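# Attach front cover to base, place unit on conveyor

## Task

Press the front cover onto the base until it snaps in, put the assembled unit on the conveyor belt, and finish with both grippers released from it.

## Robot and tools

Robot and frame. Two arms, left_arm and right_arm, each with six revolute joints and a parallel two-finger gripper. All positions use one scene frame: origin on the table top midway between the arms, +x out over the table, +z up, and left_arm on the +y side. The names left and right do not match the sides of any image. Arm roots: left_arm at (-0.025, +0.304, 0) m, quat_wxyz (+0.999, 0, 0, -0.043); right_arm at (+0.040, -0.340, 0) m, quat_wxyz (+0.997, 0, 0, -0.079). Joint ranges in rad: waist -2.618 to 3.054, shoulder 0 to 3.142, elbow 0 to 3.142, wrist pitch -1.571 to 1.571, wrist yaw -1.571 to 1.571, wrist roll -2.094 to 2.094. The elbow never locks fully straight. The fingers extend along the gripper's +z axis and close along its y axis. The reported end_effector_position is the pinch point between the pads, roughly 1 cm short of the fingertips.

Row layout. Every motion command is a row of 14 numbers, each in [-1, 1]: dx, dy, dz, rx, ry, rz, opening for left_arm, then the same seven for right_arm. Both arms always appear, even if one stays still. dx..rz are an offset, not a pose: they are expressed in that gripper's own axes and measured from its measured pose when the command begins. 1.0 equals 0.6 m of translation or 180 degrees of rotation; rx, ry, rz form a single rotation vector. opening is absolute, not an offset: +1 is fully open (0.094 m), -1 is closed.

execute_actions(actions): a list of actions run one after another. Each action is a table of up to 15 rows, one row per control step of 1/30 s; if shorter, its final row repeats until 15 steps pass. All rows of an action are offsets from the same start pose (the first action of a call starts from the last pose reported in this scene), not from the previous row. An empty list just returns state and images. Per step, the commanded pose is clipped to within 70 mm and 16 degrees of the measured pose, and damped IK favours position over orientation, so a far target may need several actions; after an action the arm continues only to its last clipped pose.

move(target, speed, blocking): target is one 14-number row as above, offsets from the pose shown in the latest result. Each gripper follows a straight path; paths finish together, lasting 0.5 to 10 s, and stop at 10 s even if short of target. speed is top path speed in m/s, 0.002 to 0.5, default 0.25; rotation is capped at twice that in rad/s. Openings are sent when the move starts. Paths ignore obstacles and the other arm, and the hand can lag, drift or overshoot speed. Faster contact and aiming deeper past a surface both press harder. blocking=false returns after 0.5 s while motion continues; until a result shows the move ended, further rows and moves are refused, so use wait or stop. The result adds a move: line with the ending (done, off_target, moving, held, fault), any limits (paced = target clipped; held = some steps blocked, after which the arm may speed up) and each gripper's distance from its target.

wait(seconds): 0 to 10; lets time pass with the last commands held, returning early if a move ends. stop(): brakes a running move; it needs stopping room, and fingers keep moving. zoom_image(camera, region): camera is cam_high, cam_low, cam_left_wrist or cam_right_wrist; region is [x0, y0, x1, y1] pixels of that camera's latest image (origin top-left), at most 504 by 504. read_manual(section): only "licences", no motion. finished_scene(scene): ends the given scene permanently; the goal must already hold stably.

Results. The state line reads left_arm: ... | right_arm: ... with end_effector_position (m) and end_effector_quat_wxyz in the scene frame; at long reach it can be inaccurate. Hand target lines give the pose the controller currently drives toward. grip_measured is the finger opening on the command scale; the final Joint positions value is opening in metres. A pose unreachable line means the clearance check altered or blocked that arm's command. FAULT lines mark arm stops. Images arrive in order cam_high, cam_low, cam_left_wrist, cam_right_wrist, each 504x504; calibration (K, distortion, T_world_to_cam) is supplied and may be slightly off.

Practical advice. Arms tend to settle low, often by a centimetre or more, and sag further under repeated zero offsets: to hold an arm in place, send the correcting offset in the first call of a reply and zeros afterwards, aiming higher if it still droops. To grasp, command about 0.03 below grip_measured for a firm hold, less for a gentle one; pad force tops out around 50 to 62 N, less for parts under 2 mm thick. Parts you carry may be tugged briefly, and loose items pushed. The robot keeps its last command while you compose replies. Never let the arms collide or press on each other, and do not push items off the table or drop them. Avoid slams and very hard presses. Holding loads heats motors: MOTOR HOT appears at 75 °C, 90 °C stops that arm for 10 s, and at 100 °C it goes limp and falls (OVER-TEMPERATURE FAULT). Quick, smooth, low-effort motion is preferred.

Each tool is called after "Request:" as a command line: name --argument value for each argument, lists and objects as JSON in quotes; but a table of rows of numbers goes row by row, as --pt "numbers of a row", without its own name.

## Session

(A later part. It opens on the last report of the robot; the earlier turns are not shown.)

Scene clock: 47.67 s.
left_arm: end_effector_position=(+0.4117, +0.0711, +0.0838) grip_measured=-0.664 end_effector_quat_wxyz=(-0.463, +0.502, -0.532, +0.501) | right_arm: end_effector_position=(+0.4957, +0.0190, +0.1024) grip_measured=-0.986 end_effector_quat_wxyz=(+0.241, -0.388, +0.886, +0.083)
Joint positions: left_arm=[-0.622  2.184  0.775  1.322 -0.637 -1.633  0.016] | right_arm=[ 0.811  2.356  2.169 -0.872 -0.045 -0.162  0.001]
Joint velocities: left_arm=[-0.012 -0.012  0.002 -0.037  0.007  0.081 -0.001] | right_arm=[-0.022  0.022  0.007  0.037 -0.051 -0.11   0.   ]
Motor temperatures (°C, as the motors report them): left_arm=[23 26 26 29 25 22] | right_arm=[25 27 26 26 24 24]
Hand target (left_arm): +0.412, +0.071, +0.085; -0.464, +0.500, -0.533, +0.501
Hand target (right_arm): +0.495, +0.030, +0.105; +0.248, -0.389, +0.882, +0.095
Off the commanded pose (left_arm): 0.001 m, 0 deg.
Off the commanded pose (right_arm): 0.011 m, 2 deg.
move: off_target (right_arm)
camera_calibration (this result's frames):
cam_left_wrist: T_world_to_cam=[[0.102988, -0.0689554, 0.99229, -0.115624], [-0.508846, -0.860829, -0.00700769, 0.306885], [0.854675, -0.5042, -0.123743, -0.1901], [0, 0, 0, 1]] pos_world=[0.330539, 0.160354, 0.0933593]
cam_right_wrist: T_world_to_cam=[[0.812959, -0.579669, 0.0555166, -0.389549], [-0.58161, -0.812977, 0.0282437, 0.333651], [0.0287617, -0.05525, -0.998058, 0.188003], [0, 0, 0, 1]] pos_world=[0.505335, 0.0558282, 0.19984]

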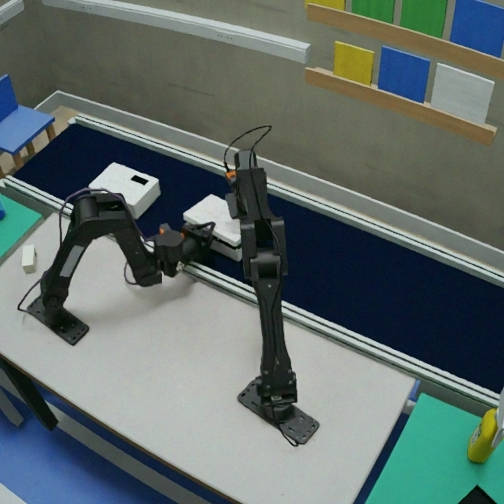

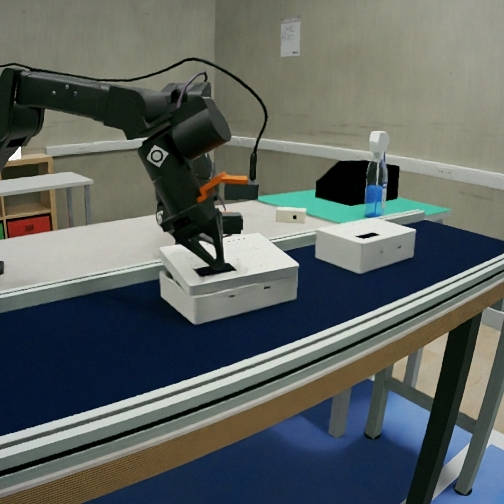

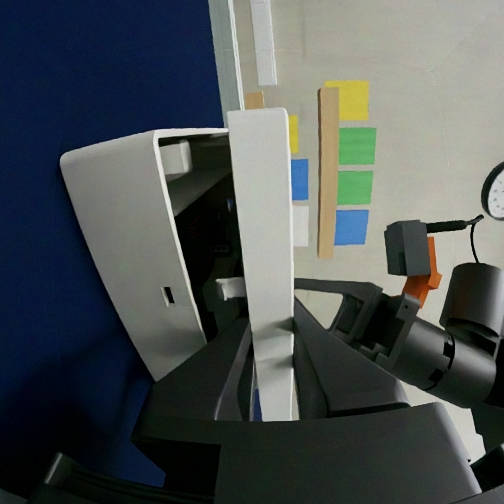

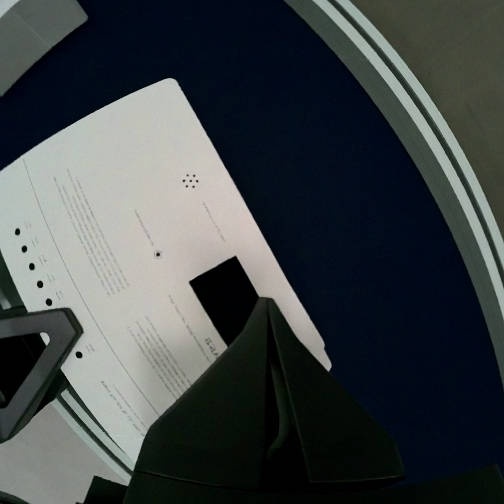

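Request:
move --target '[0,0,0,0,0,0,-1,-0.05,0.052,0.022,0,0,0,-1]' --speed 0.1

Request:
move --target '[0,0,0,0,0,0,-1,0.016,0.001,0.029,0,0,0,-1]' --speed 0.03

Scene clock: 49.07 s.
left_arm: end_effector_position=(+0.4117, +0.0711, +0.0838) grip_measured=-0.664 end_effector_quat_wxyz=(-0.462, +0.503, -0.531, +0.501) | right_arm: end_effector_position=(+0.4935, +0.0637, +0.1019) grip_measured=-0.986 end_effector_quat_wxyz=(+0.239, -0.393, +0.883, +0.086)
Joint positions: left_arm=[-0.622  2.184  0.775  1.322 -0.637 -1.635  0.016] | right_arm=[ 0.878  2.544  2.507 -1.02  -0.022 -0.113  0.001]
Joint velocities: left_arm=[-0.007 -0.022 -0.012  0.007 -0.037 -0.051 -0.001] | right_arm=[-0.012  0.017  0.017 -0.095  0.007 -0.037 -0.001]
Motor temperatures (°C, as the motors report them): left_arm=[23 26 26 29 25 22] | right_arm=[25 28 26 27 24 24]
Hand target (left_arm): +0.412, +0.071, +0.084; -0.463, +0.502, -0.532, +0.501
Hand target (right_arm): +0.495, +0.064, +0.105; +0.242, -0.388, +0.885, +0.083
Off the commanded pose (left_arm): 0.000 m, 0 deg.
Off the commanded pose (right_arm): 0.003 m, 1 deg.
move: done
camera_calibration (this result's frames):
cam_left_wrist: T_world_to_cam=[[0.103126, -0.0670579, 0.992405, -0.115825], [-0.508732, -0.860909, -0.00530761, 0.306701], [0.854726, -0.504321, -0.122896, -0.190184], [0, 0, 0, 1]] pos_world=[0.330528, 0.160361, 0.0932003]
cam_right_wrist: T_world_to_cam=[[0.820524, -0.569281, 0.0515646, -0.36587], [-0.570984, -0.820507, 0.0272844, 0.364058], [0.0267767, -0.0518301, -0.998297, 0.190846], [0, 0, 0, 1]] pos_world=[0.502967, 0.100321, 0.199454]

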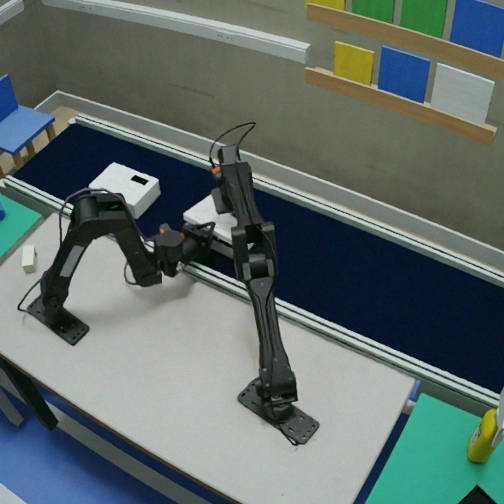

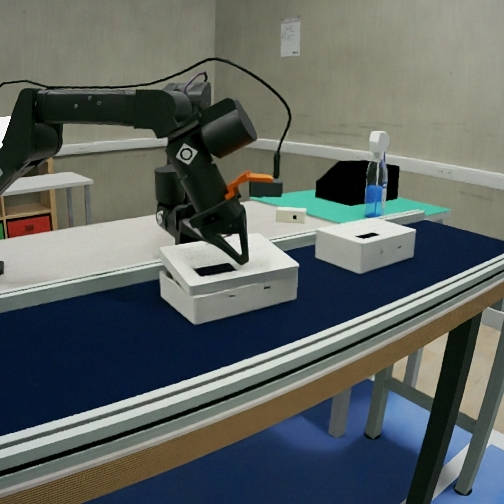

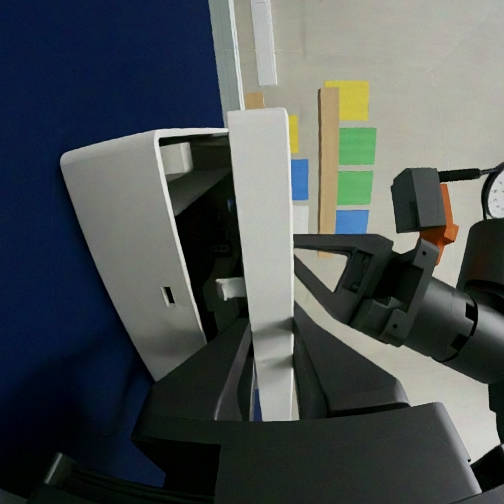

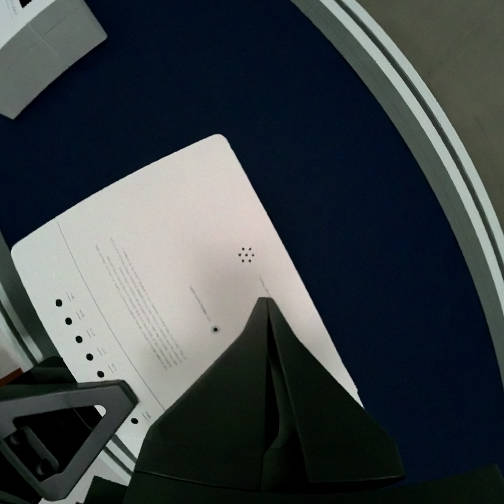

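Scene clock: 50.07 s.
left_arm: end_effector_position=(+0.4117, +0.0711, +0.0837) grip_measured=-0.664 end_effector_quat_wxyz=(-0.462, +0.503, -0.531, +0.501) | right_arm: end_effector_position=(+0.5015, +0.0706, +0.0989) grip_measured=-0.986 end_effector_quat_wxyz=(+0.264, -0.391, +0.877, +0.094)
Joint positions: left_arm=[-0.622  2.184  0.775  1.322 -0.637 -1.636  0.016] | right_arm=[ 0.878  2.519  2.421 -0.905 -0.021 -0.113  0.001]
Joint velocities: left_arm=[-0.007 -0.002  0.007 -0.037  0.007 -0.051 -0.001] | right_arm=[ 0.007 -0.002 -0.002  0.022  0.007 -0.007 -0.001]
Motor temperatures (°C, as the motors report them): left_arm=[23 26 26 29 25 22] | right_arm=[25 28 26 27 24 24]
Hand target (left_arm): +0.412, +0.071, +0.084; -0.462, +0.503, -0.531, +0.501
Hand target (right_arm): +0.494, +0.064, +0.082; +0.239, -0.393, +0.883, +0.086
Off the commanded pose (left_arm): 0.000 m, 0 deg.
Off the commanded pose (right_arm): 0.020 m, 3 deg.
move: off_target (right_arm)
camera_calibration (this result's frames):
cam_left_wrist: T_world_to_cam=[[0.103469, -0.0665447, 0.992404, -0.115921], [-0.508688, -0.860938, -0.00469331, 0.306634], [0.854711, -0.504338, -0.122931, -0.190176], [0, 0, 0, 1]] pos_world=[0.330521, 0.160366, 0.0931013]
cam_right_wrist: T_world_to_cam=[[0.818026, -0.571507, 0.0649062, -0.368235], [-0.571188, -0.820432, -0.0252057, 0.379619], [0.0676564, -0.0164548, -0.997573, 0.164875], [0, 0, 0, 1]] pos_world=[0.506905, 0.103716, 0.197944]

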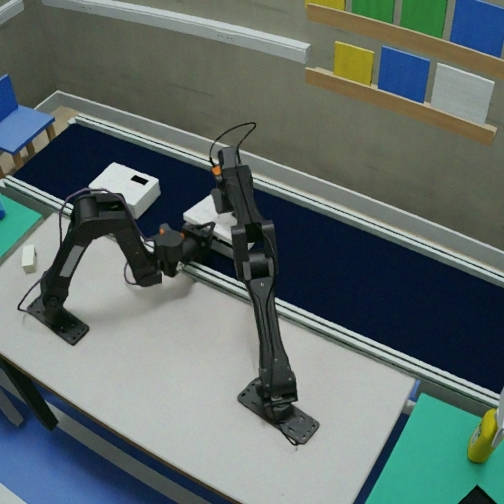

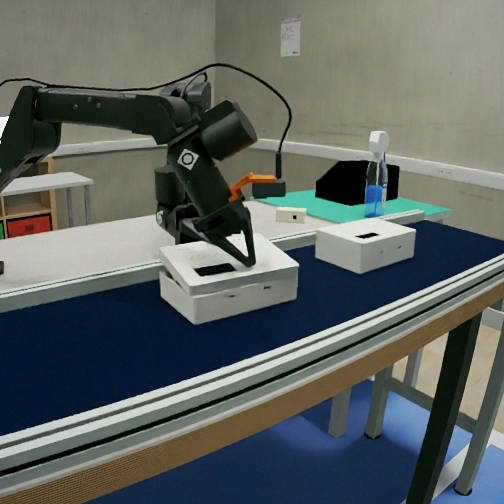

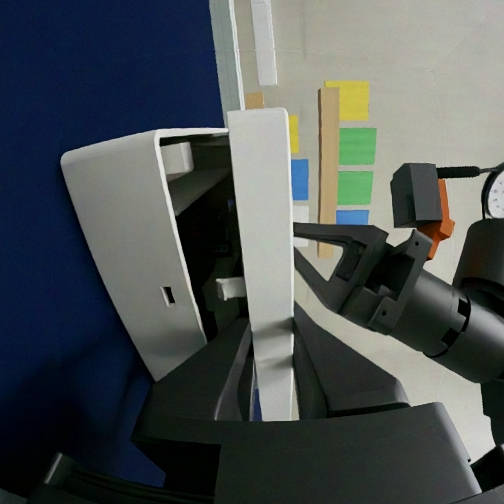

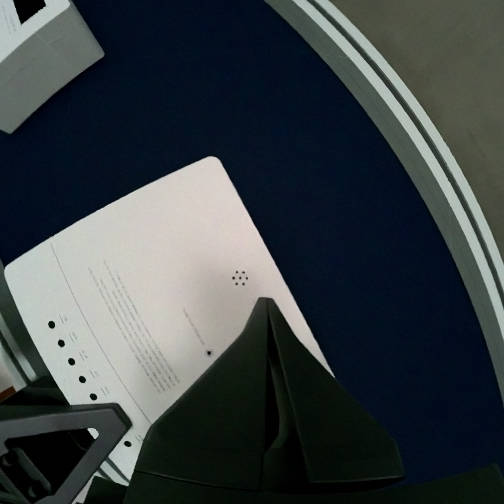

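Request:
execute_actions --actions '[[[0,0,0,0,0,0,-0.48,0.01,0,0.012,0,0,0,-1]]]'

Request:
move --target '[0,0,-0.08,0,0,0,-0.48,0.01,0,0.012,0,0,0,-1]' --speed 0.04

Request:
zoom_image --camera "cam_low" --region '[140, 200, 320, 330]'

Scene clock: 50.77 s.
left_arm: end_effector_position=(+0.4117, +0.0711, +0.0837) grip_measured=-0.482 end_effector_quat_wxyz=(-0.462, +0.503, -0.531, +0.502) | right_arm: end_effector_position=(+0.5056, +0.0742, +0.0985) grip_measured=-0.986 end_effector_quat_wxyz=(+0.278, -0.389, +0.873, +0.098)
Joint positions: left_arm=[-0.622  2.184  0.775  1.322 -0.637 -1.637  0.024] | right_arm=[ 0.878  2.509  2.384 -0.848 -0.021 -0.113  0.001]
Joint velocities: left_arm=[-0.012  0.002 -0.017  0.007 -0.022 -0.037 -0.   ] | right_arm=[ 0.022 -0.002 -0.002 -0.007 -0.022  0.022 -0.   ]
Motor temperatures (°C, as the motors report them): left_arm=[23 26 26 29 25 22] | right_arm=[25 28 26 27 24 24]
Hand target (left_arm): +0.412, +0.071, +0.084; -0.462, +0.503, -0.531, +0.501
Hand target (right_arm): +0.501, +0.070, +0.090; +0.264, -0.391, +0.877, +0.093
Off the commanded pose (left_arm): 0.000 m, 0 deg.
Off the commanded pose (right_arm): 0.011 m, 2 deg.
camera_calibration (this result's frames):
cam_left_wrist: T_world_to_cam=[[0.103578, -0.0650265, 0.992493, -0.116082], [-0.508596, -0.860999, -0.00333316, 0.306487], [0.854752, -0.504433, -0.122253, -0.190243], [0, 0, 0, 1]] pos_world=[0.330513, 0.160372, 0.0929741]
cam_right_wrist: T_world_to_cam=[[0.816473, -0.572867, 0.0720696, -0.36935], [-0.570286, -0.819641, -0.0544303, 0.387336], [0.0902525, 0.00334062, -0.995913, 0.151238], [0, 0, 0, 1]] pos_world=[0.508807, 0.105382, 0.198322]

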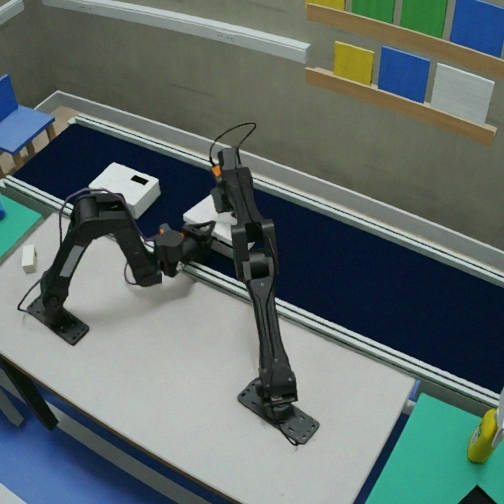

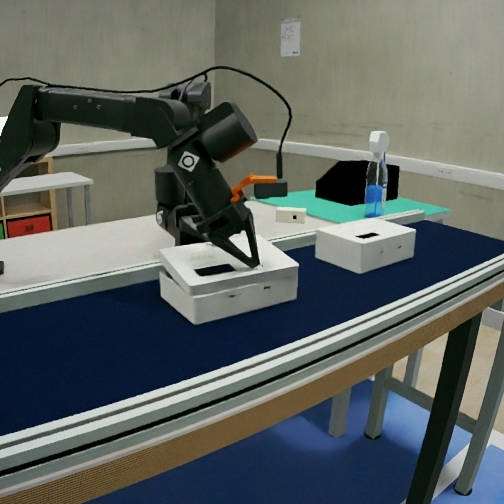

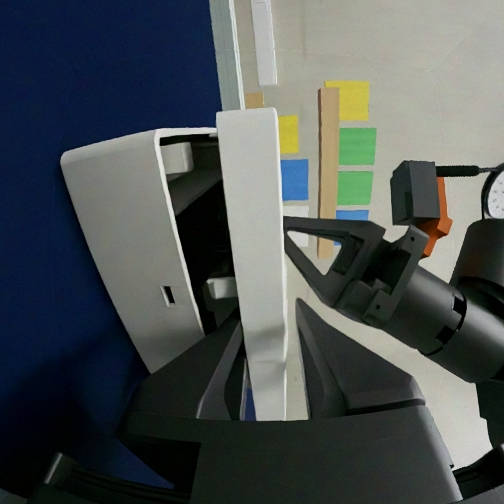

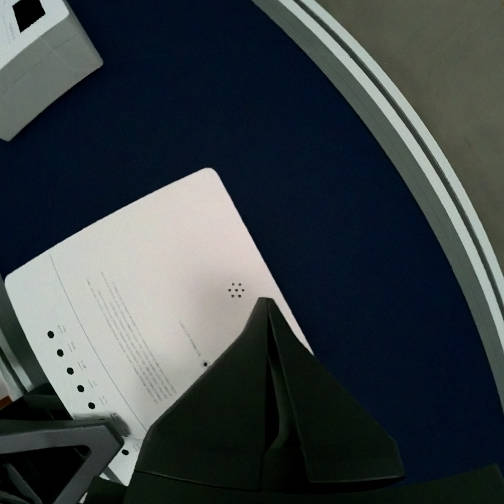

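Scene clock: 52.27 s.
left_arm: end_effector_position=(+0.3688, +0.0715, +0.0851) grip_measured=-0.482 end_effector_quat_wxyz=(-0.459, +0.502, -0.533, +0.503) | right_arm: end_effector_position=(+0.5113, +0.0792, +0.0971) grip_measured=-0.986 end_effector_quat_wxyz=(+0.294, -0.387, +0.868, +0.103)
Joint positions: left_arm=[-0.708  2.12   0.633  1.391 -0.714 -1.65   0.024] | right_arm=[ 0.878  2.509  2.359 -0.789 -0.021 -0.113  0.001]
Joint velocities: left_arm=[-0.007 -0.002 -0.017  0.037  0.022 -0.022 -0.001] | right_arm=[-0.002  0.012 -0.007 -0.037 -0.066  0.095 -0.   ]
Motor temperatures (°C, as the motors report them): left_arm=[23 26 26 29 25 22] | right_arm=[25 29 26 27 24 24]
Hand target (left_arm): +0.364, +0.074, +0.088; -0.462, +0.503, -0.531, +0.502
Hand target (right_arm): +0.505, +0.074, +0.089; +0.278, -0.389, +0.873, +0.098
Off the commanded pose (left_arm): 0.006 m, 0 deg.
Off the commanded pose (right_arm): 0.012 m, 2 deg.
move: off_target (right_arm)
camera_calibration (this result's frames):
cam_left_wrist: T_world_to_cam=[[0.105571, -0.0641148, 0.992343, -0.11372], [-0.515294, -0.857013, -0.000551141, 0.286951], [0.850486, -0.51129, -0.123514, -0.151052], [0, 0, 0, 1]] pos_world=[0.288338, 0.161398, 0.0943506]
cam_right_wrist: T_world_to_cam=[[0.814531, -0.574569, 0.0800609, -0.370679], [-0.568476, -0.818056, -0.0872936, 0.396711], [0.115651, 0.0255906, -0.99296, 0.134229], [0, 0, 0, 1]] pos_world=[0.511927, 0.108115, 0.197591]

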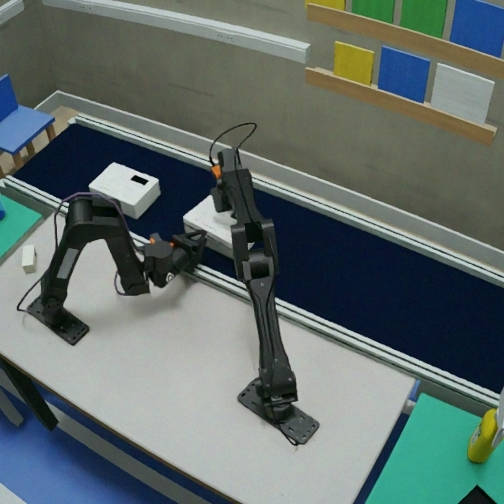

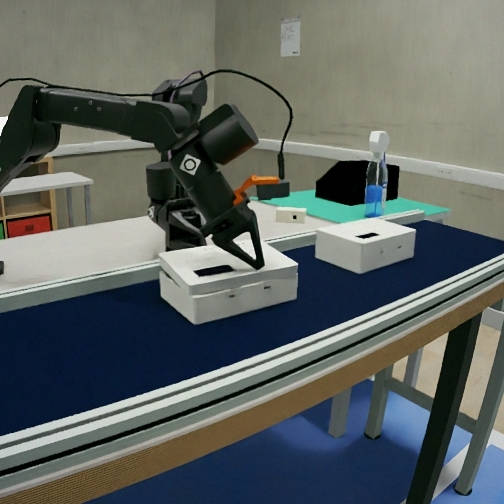

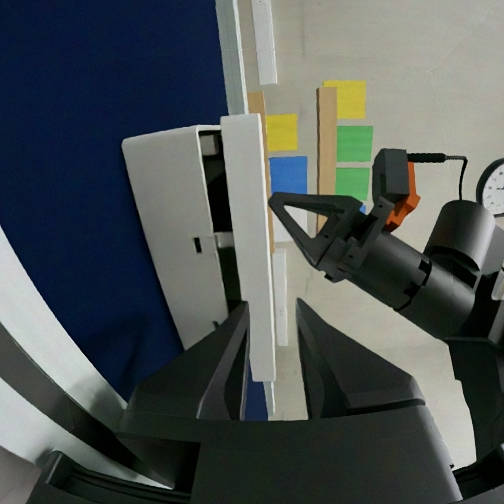

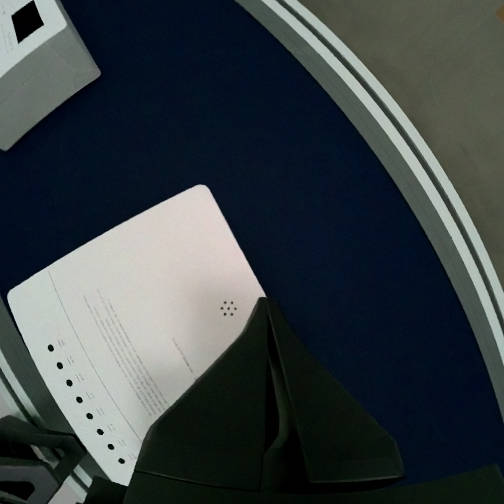

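Region (140, 200, 320, 330) of cam_low's 504x504 image, scaled by 2.800, with more detail than that image has.

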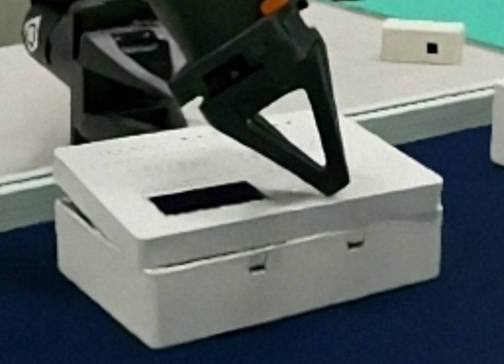

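Request:
move --target '[0,-0.07,0,-0.08,0,0,-1,0.006,0,0.006,0,0,0,-1]' --speed 0.1

Request:
move --target '[0,-0.02,0.08,0,0,0,-1,0.006,0,0.006,0,0,0,-1]' --speed 0.1

Scene clock: 54.43 s.
left_arm: end_effector_position=(+0.3683, +0.0696, +0.1191) grip_measured=-0.997 end_effector_quat_wxyz=(-0.391, +0.555, -0.594, +0.432) | right_arm: end_effector_position=(+0.5141, +0.0816, +0.0977) grip_measured=-0.986 end_effector_quat_wxyz=(+0.302, -0.386, +0.865, +0.105)
Joint positions: left_arm=[-0.692  1.753  0.754  0.583 -0.651 -1.848  0.   ] | right_arm=[ 0.878  2.509  2.351 -0.763 -0.021 -0.113  0.001]
Joint velocities: left_arm=[-0.027  0.002 -0.012 -0.037  0.037 -0.007 -0.   ] | right_arm=[ 0.007  0.007  0.012 -0.022  0.037 -0.007 -0.   ]
Motor temperatures (°C, as the motors report them): left_arm=[23 26 26 29 25 22] | right_arm=[25 29 26 27 24 24]
Hand target (left_arm): +0.373, +0.071, +0.127; -0.391, +0.557, -0.591, +0.432
Hand target (right_arm): +0.511, +0.079, +0.092; +0.293, -0.387, +0.868, +0.103
Off the commanded pose (left_arm): 0.009 m, 0 deg.
Off the commanded pose (right_arm): 0.007 m, 1 deg.
move: done
camera_calibration (this result's frames):
cam_left_wrist: T_world_to_cam=[[0.350374, -0.0855504, 0.932695, -0.229132], [-0.506878, -0.854709, 0.112015, 0.268409], [0.7876, -0.512009, -0.342832, -0.0980705], [0, 0, 0, 1]] pos_world=[0.293573, 0.159597, 0.150022]
cam_right_wrist: T_world_to_cam=[[0.813447, -0.575519, 0.0841557, -0.371352], [-0.567212, -0.816948, -0.104242, 0.401228], [0.128744, 0.0370613, -0.990985, 0.126576], [0, 0, 0, 1]] pos_world=[0.51336, 0.109371, 0.198511]

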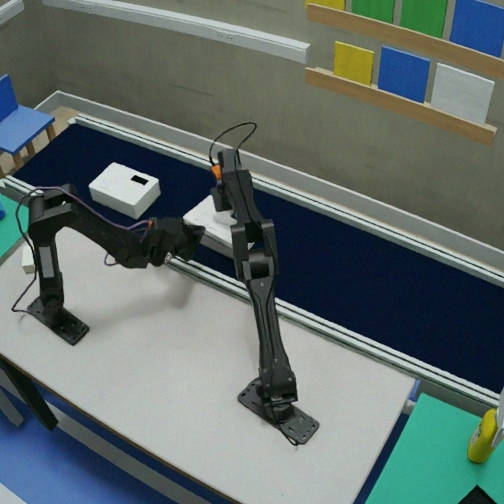

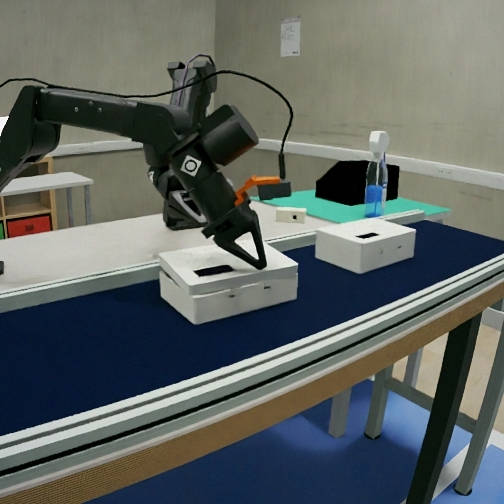

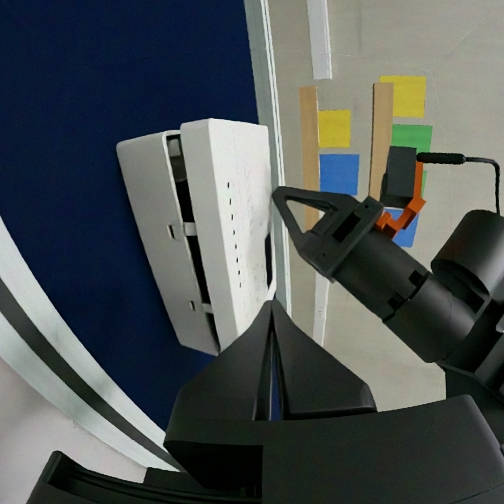

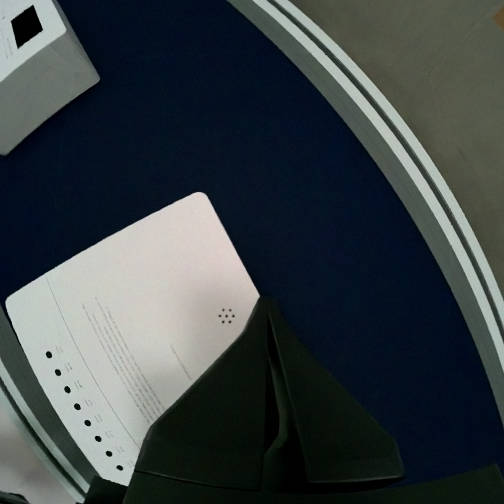

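Scene clock: 55.30 s.
left_arm: end_effector_position=(+0.4117, +0.0680, +0.1124) grip_measured=-0.997 end_effector_quat_wxyz=(-0.389, +0.560, -0.591, +0.432) | right_arm: end_effector_position=(+0.5156, +0.0830, +0.0992) grip_measured=-0.986 end_effector_quat_wxyz=(+0.306, -0.386, +0.864, +0.106)
Joint positions: left_arm=[-0.609  1.88   0.887  0.595 -0.576 -1.822  0.   ] | right_arm=[ 0.878  2.509  2.351 -0.753 -0.021 -0.113  0.001]
Joint velocities: left_arm=[ 0.017 -0.002  0.002  0.022 -0.007 -0.037  0.   ] | right_arm=[-0.017  0.007 -0.012 -0.022 -0.007 -0.066 -0.001]
Motor temperatures (°C, as the motors report them): left_arm=[23 26 26 29 25 22] | right_arm=[25 29 26 27 24 24]
Hand target (left_arm): +0.418, +0.067, +0.115; -0.392, +0.555, -0.593, +0.432
Hand target (right_arm): +0.514, +0.081, +0.093; +0.301, -0.386, +0.865, +0.105
Off the commanded pose (left_arm): 0.007 m, 1 deg.
Off the commanded pose (right_arm): 0.007 m, 1 deg.
move: done
camera_calibration (this result's frames):
cam_left_wrist: T_world_to_cam=[[0.355578, -0.0750077, 0.931632, -0.240967], [-0.500765, -0.856923, 0.122135, 0.286277], [0.789176, -0.509957, -0.342264, -0.136187], [0, 0, 0, 1]] pos_world=[0.336515, 0.157793, 0.142916]
cam_right_wrist: T_world_to_cam=[[0.812786, -0.576098, 0.0865472, -0.371804], [-0.566366, -0.816207, -0.114175, 0.403838], [0.136417, 0.0437829, -0.989684, 0.123231], [0, 0, 0, 1]] pos_world=[0.514106, 0.110025, 0.200246]

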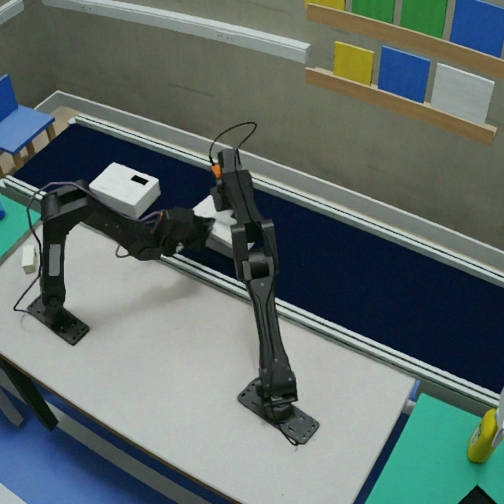

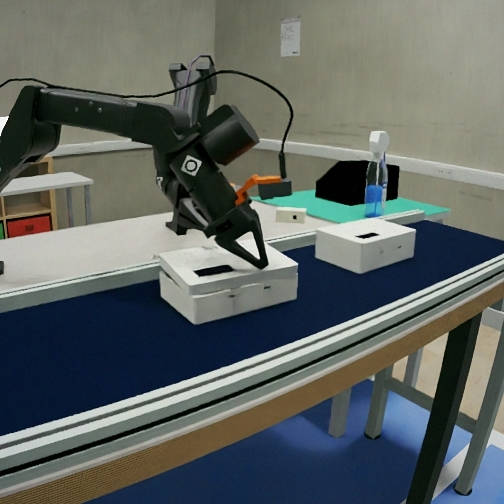

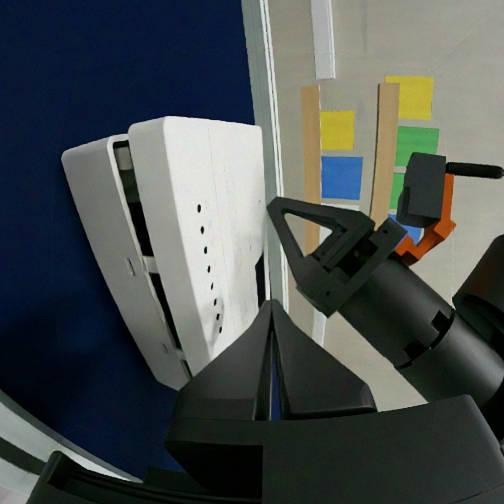

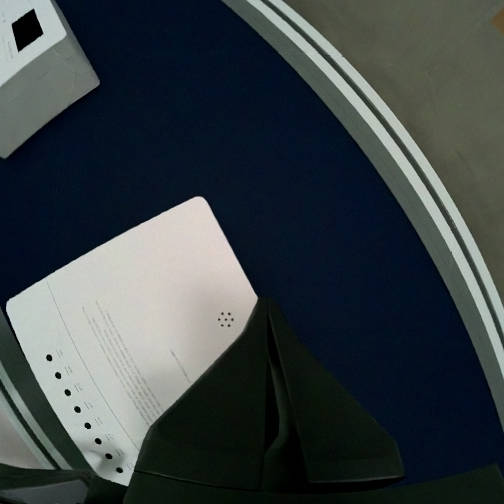

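Request:
move --target '[0,0.071,0.024,0,0,0,-1,0.008,0,0.006,0,0,0,-1]' --speed 0.04

Request:
zoom_image --camera "cam_low" --region '[140, 200, 320, 330]'

Scene clock: 56.87 s.
left_arm: end_effector_position=(+0.4176, +0.0628, +0.0872) grip_measured=-0.997 end_effector_quat_wxyz=(-0.390, +0.558, -0.575, +0.454) | right_arm: end_effector_position=(+0.5186, +0.0856, +0.0974) grip_measured=-0.986 end_effector_quat_wxyz=(+0.315, -0.384, +0.861, +0.109)
Joint positions: left_arm=[-0.609  2.001  0.865  0.79  -0.575 -1.824  0.   ] | right_arm=[ 0.878  2.509  2.333 -0.716 -0.021 -0.113  0.001]
Joint velocities: left_arm=[-0.002  0.007  0.017 -0.022  0.007 -0.007 -0.   ] | right_arm=[-0.002  0.007  0.007  0.007  0.007 -0.037 -0.   ]
Motor temperatures (°C, as the motors report them): left_arm=[23 26 26 29 25 22] | right_arm=[25 30 26 27 24 24]
Hand target (left_arm): +0.411, +0.068, +0.068; -0.389, +0.560, -0.591, +0.432
Hand target (right_arm): +0.515, +0.082, +0.093; +0.306, -0.386, +0.864, +0.106
Off the commanded pose (left_arm): 0.021 m, 3 deg.
Off the commanded pose (right_arm): 0.007 m, 1 deg.
move: off_target (left_arm)
camera_calibration (this result's frames):
cam_left_wrist: T_world_to_cam=[[0.317969, -0.0415664, 0.947189, -0.207666], [-0.506577, -0.851926, 0.132671, 0.289061], [0.801421, -0.52201, -0.291943, -0.16083], [0, 0, 0, 1]] pos_world=[0.341355, 0.153672, 0.111395]
cam_right_wrist: T_world_to_cam=[[0.811538, -0.577191, 0.0908636, -0.372251], [-0.564634, -0.81469, -0.132171, 0.408201], [0.150314, 0.0559573, -0.987053, 0.112398], [0, 0, 0, 1]] pos_world=[0.515685, 0.111408, 0.198719]

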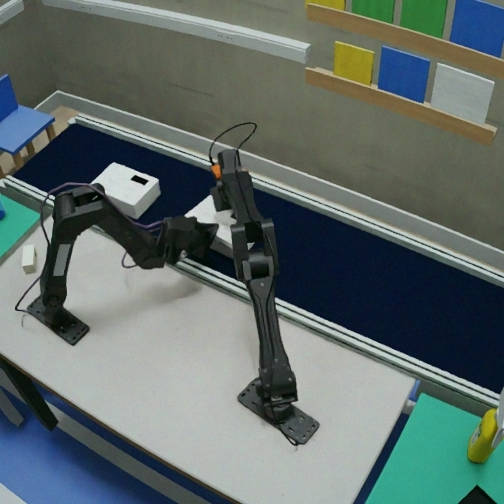

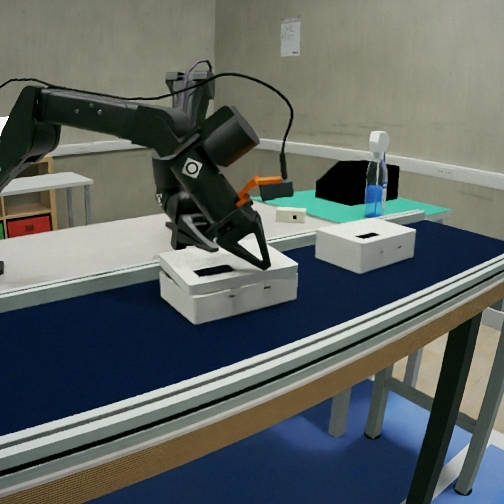

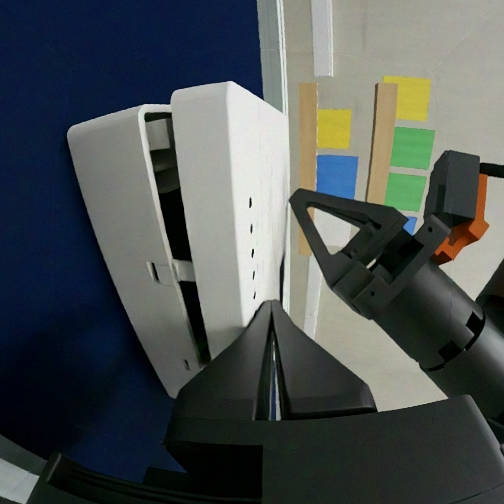

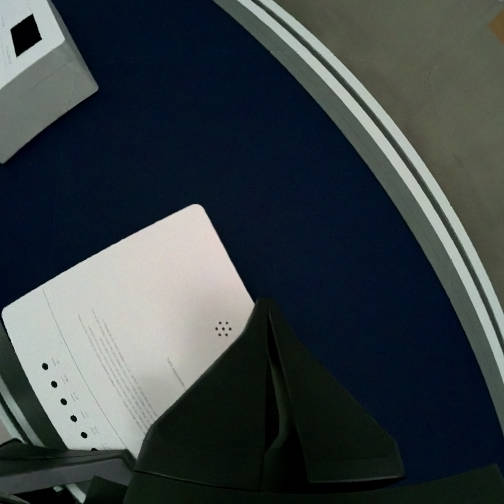

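Region (140, 200, 320, 330) of cam_low's 504x504 image, scaled by 2.800, with more detail than that image has.

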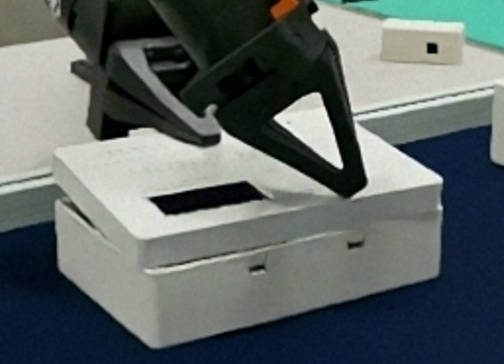

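Request:
move --target '[0,0.075,0.04,0,0,0,-1,0.008,0,0.006,0,0,0,-1]' --speed 0.04

Request:
zoom_image --camera "cam_low" --region '[140, 200, 320, 330]'

Scene clock: 58.60 s.
left_arm: end_effector_position=(+0.4278, +0.0561, +0.0925) grip_measured=-0.998 end_effector_quat_wxyz=(-0.400, +0.548, -0.520, +0.519) | right_arm: end_effector_position=(+0.5221, +0.0886, +0.0968) grip_measured=-0.986 end_effector_quat_wxyz=(+0.325, -0.383, +0.857, +0.112)
Joint positions: left_arm=[-0.609  2.12   0.865  1.085 -0.584 -1.82   0.   ] | right_arm=[ 0.878  2.509  2.316 -0.676 -0.021 -0.113  0.001]
Joint velocities: left_arm=[-0.017 -0.007  0.002 -0.095  0.007 -0.022 -0.   ] | right_arm=[ 0.002 -0.012 -0.012  0.007 -0.066  0.051  0.001]
Motor temperatures (°C, as the motors report them): left_arm=[23 26 26 29 25 22] | right_arm=[25 30 26 28 24 24]
Hand target (left_arm): +0.422, +0.064, +0.039; -0.390, +0.558, -0.574, +0.455
Hand target (right_arm): +0.518, +0.084, +0.091; +0.314, -0.384, +0.861, +0.109
Off the commanded pose (left_arm): 0.055 m, 10 deg.
Off the commanded pose (right_arm): 0.008 m, 1 deg.
move: off_target (left_arm)
camera_calibration (this result's frames):
cam_left_wrist: T_world_to_cam=[[0.185626, 0.0635628, 0.980563, -0.168622], [-0.519015, -0.841002, 0.152769, 0.290709], [0.834366, -0.537285, -0.123122, -0.199843], [0, 0, 0, 1]] pos_world=[0.348925, 0.147833, 0.0963285]
cam_right_wrist: T_world_to_cam=[[0.809768, -0.578779, 0.096388, -0.372795], [-0.562339, -0.812426, -0.154073, 0.413273], [0.167482, 0.0705606, -0.983347, 0.100483], [0, 0, 0, 1]] pos_world=[0.517448, 0.112897, 0.198417]

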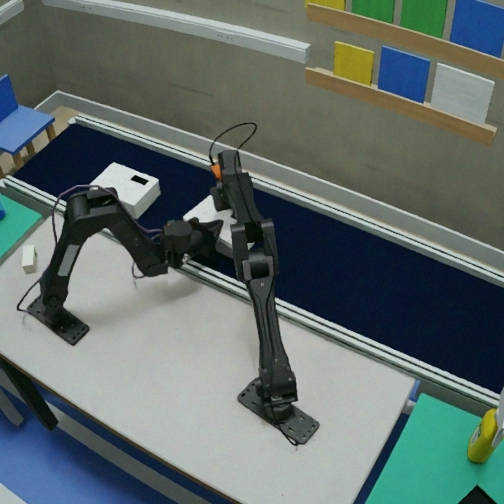

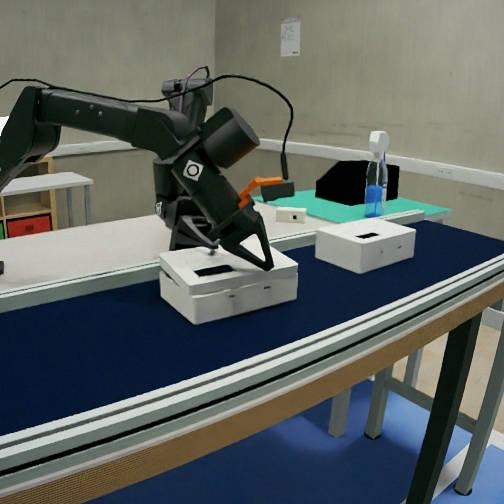

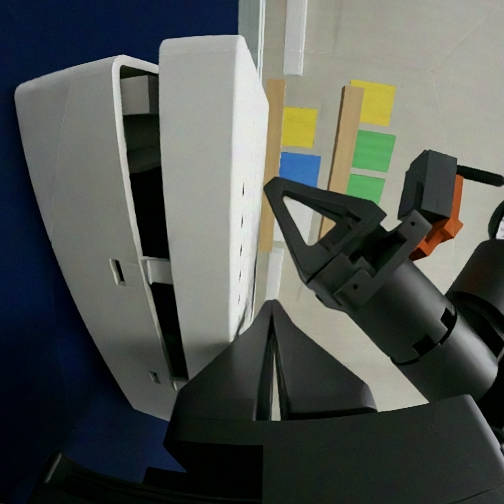

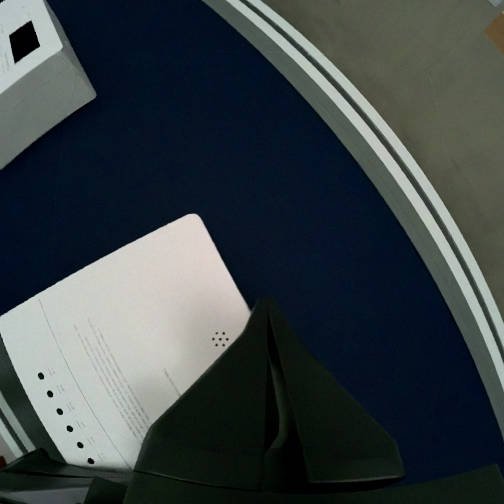

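Region (140, 200, 320, 330) of cam_low's 504x504 image, scaled by 2.800, with more detail than that image has.

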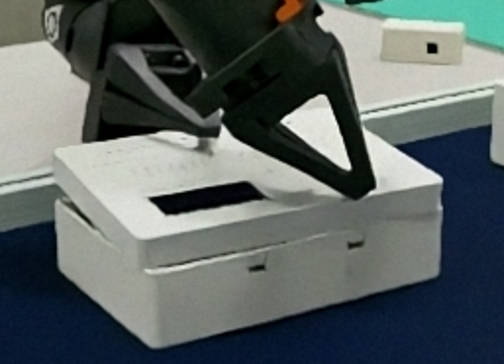

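Request:
move --target '[0,-0.03,0,0,0,0,-1,0.0,0,0.0,0,0,0,-1]' --speed 0.08

Request:
move --target '[0.095,0.0,-0.097,0.0455,-0.007,0.048,-0.66,0.0,0,0.0,0,0,0,-1]' --speed 0.12

Scene clock: 59.93 s.
left_arm: end_effector_position=(+0.4276, +0.0565, +0.1080) grip_measured=-0.998 end_effector_quat_wxyz=(-0.401, +0.547, -0.515, +0.524) | right_arm: end_effector_position=(+0.5224, +0.0888, +0.0971) grip_measured=-0.986 end_effector_quat_wxyz=(+0.326, -0.383, +0.857, +0.112)
Joint positions: left_arm=[-0.609  2.074  0.865  1.052 -0.585 -1.82   0.   ] | right_arm=[ 0.878  2.509  2.316 -0.674 -0.021 -0.113  0.001]
Joint velocities: left_arm=[-0.017 -0.007 -0.002 -0.081  0.022  0.022 -0.   ] | right_arm=[-0.032 -0.002  0.017 -0.007 -0.022 -0.066  0.001]
Motor temperatures (°C, as the motors report them): left_arm=[23 26 26 29 25 22] | right_arm=[25 30 26 28 24 24]
Hand target (left_arm): +0.431, +0.059, +0.110; -0.400, +0.548, -0.520, +0.519
Hand target (right_arm): +0.522, +0.089, +0.097; +0.325, -0.383, +0.857, +0.112
Off the commanded pose (left_arm): 0.004 m, 1 deg.
Off the commanded pose (right_arm): 0.000 m, 0 deg.
move: done
camera_calibration (this result's frames):
cam_left_wrist: T_world_to_cam=[[0.1751, 0.0718416, 0.981926, -0.179887], [-0.520065, -0.840091, 0.154204, 0.288751], [0.835986, -0.537667, -0.109738, -0.199696], [0, 0, 0, 1]] pos_world=[0.348611, 0.148131, 0.110195]
cam_right_wrist: T_world_to_cam=[[0.809629, -0.578901, 0.0968221, -0.372866], [-0.562117, -0.812231, -0.155901, 0.413711], [0.168893, 0.0717963, -0.983016, 0.0998426], [0, 0, 0, 1]] pos_world=[0.517574, 0.113008, 0.198746]

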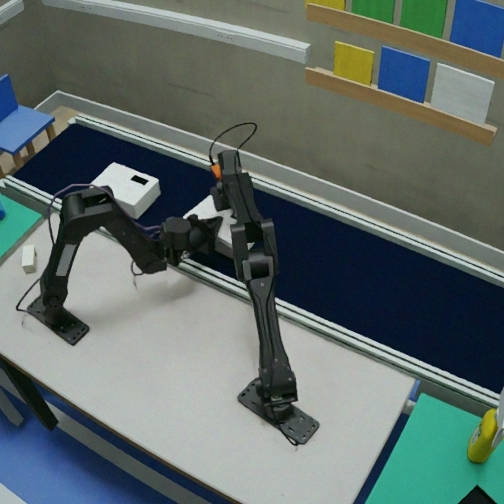

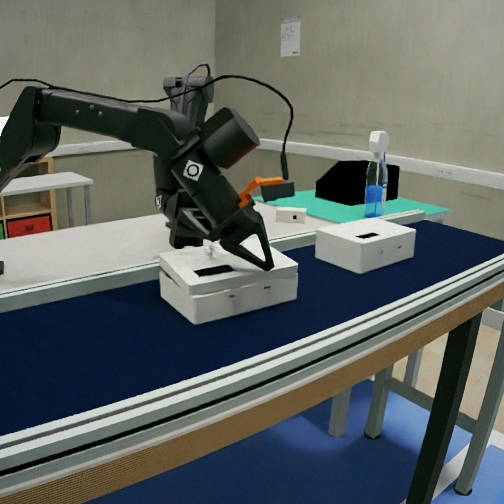

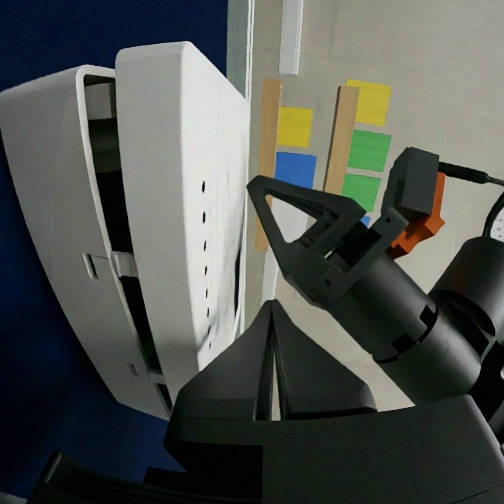

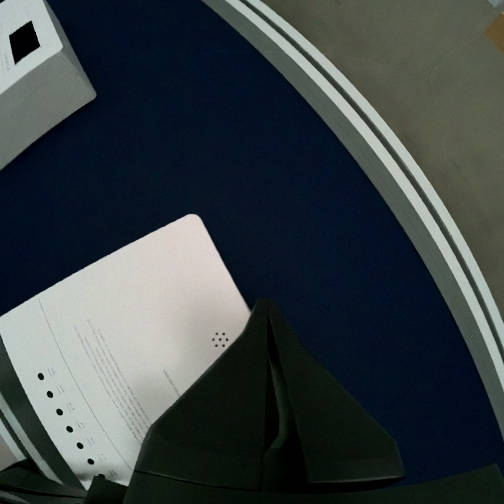

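Scene clock: 61.40 s.
left_arm: end_effector_position=(+0.3687, +0.0026, +0.1344) grip_measured=-0.663 end_effector_quat_wxyz=(+0.474, -0.485, +0.502, -0.537) | right_arm: end_effector_position=(+0.5224, +0.0888, +0.0971) grip_measured=-0.986 end_effector_quat_wxyz=(+0.326, -0.383, +0.857, +0.112)
Joint positions: left_arm=[-0.842  2.126  0.856  1.309 -0.848 -1.585  0.016] | right_arm=[ 0.878  2.509  2.316 -0.674 -0.021 -0.113  0.001]
Joint velocities: left_arm=[ 0.007 -0.012  0.002 -0.022 -0.007 -0.022 -0.   ] | right_arm=[-0.012 -0.007  0.012  0.022 -0.007  0.066 -0.001]
Motor temperatures (°C, as the motors report them): left_arm=[23 26 26 29 25 22] | right_arm=[25 30 26 28 24 24]
Hand target (left_arm): +0.366, +0.005, +0.125; +0.483, -0.482, +0.512, -0.522
Hand target (right_arm): +0.522, +0.089, +0.097; +0.326, -0.383, +0.857, +0.112
Off the commanded pose (left_arm): 0.011 m, 2 deg.
Off the commanded pose (right_arm): 0.000 m, 0 deg.
move: off_target (left_arm)
camera_calibration (this result's frames):
cam_left_wrist: T_world_to_cam=[[0.00940436, -0.0287971, 0.999541, -0.132622], [-0.516691, -0.855943, -0.0197987, 0.23096], [0.856121, -0.516267, -0.0229288, -0.195617], [0, 0, 0, 1]] pos_world=[0.288054, 0.0928793, 0.132649]
cam_right_wrist: T_world_to_cam=[[0.809629, -0.578901, 0.0968221, -0.372866], [-0.562117, -0.812231, -0.155901, 0.413711], [0.168893, 0.0717963, -0.983016, 0.0998426], [0, 0, 0, 1]] pos_world=[0.517574, 0.113008, 0.198746]

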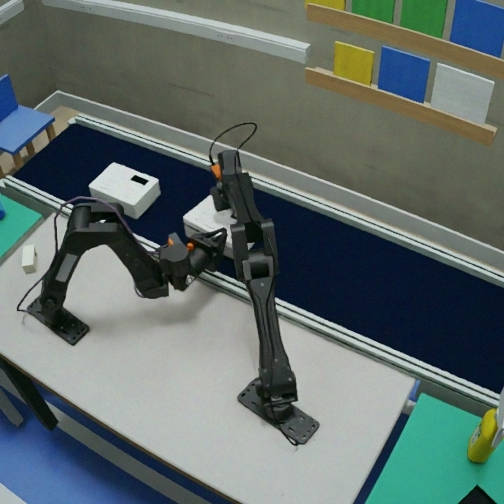

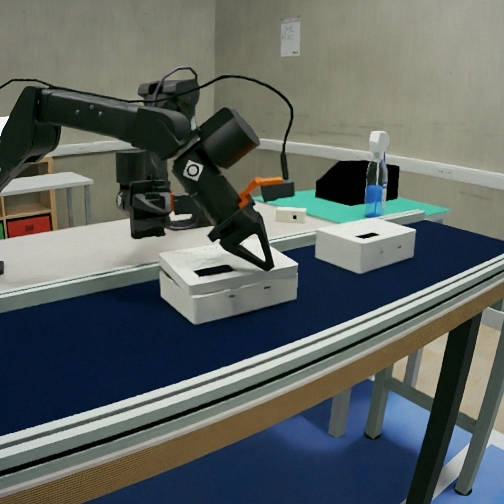

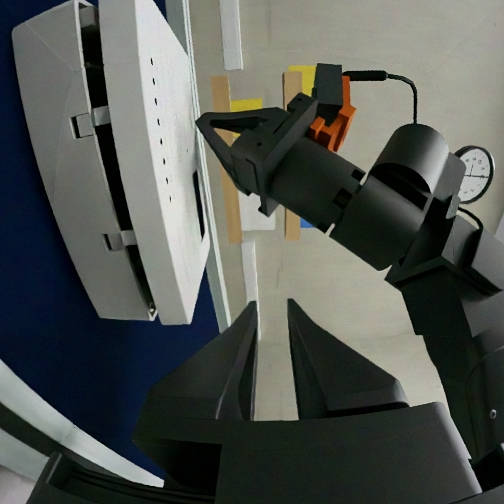

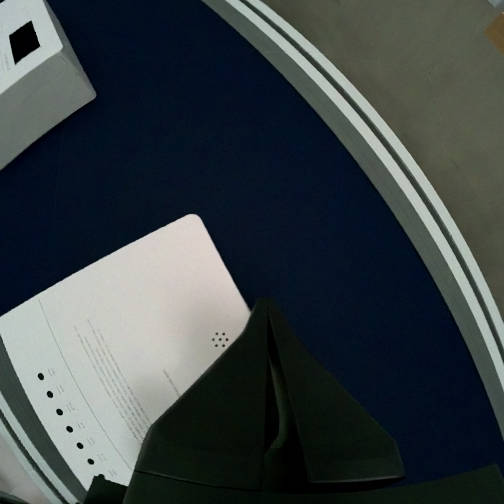

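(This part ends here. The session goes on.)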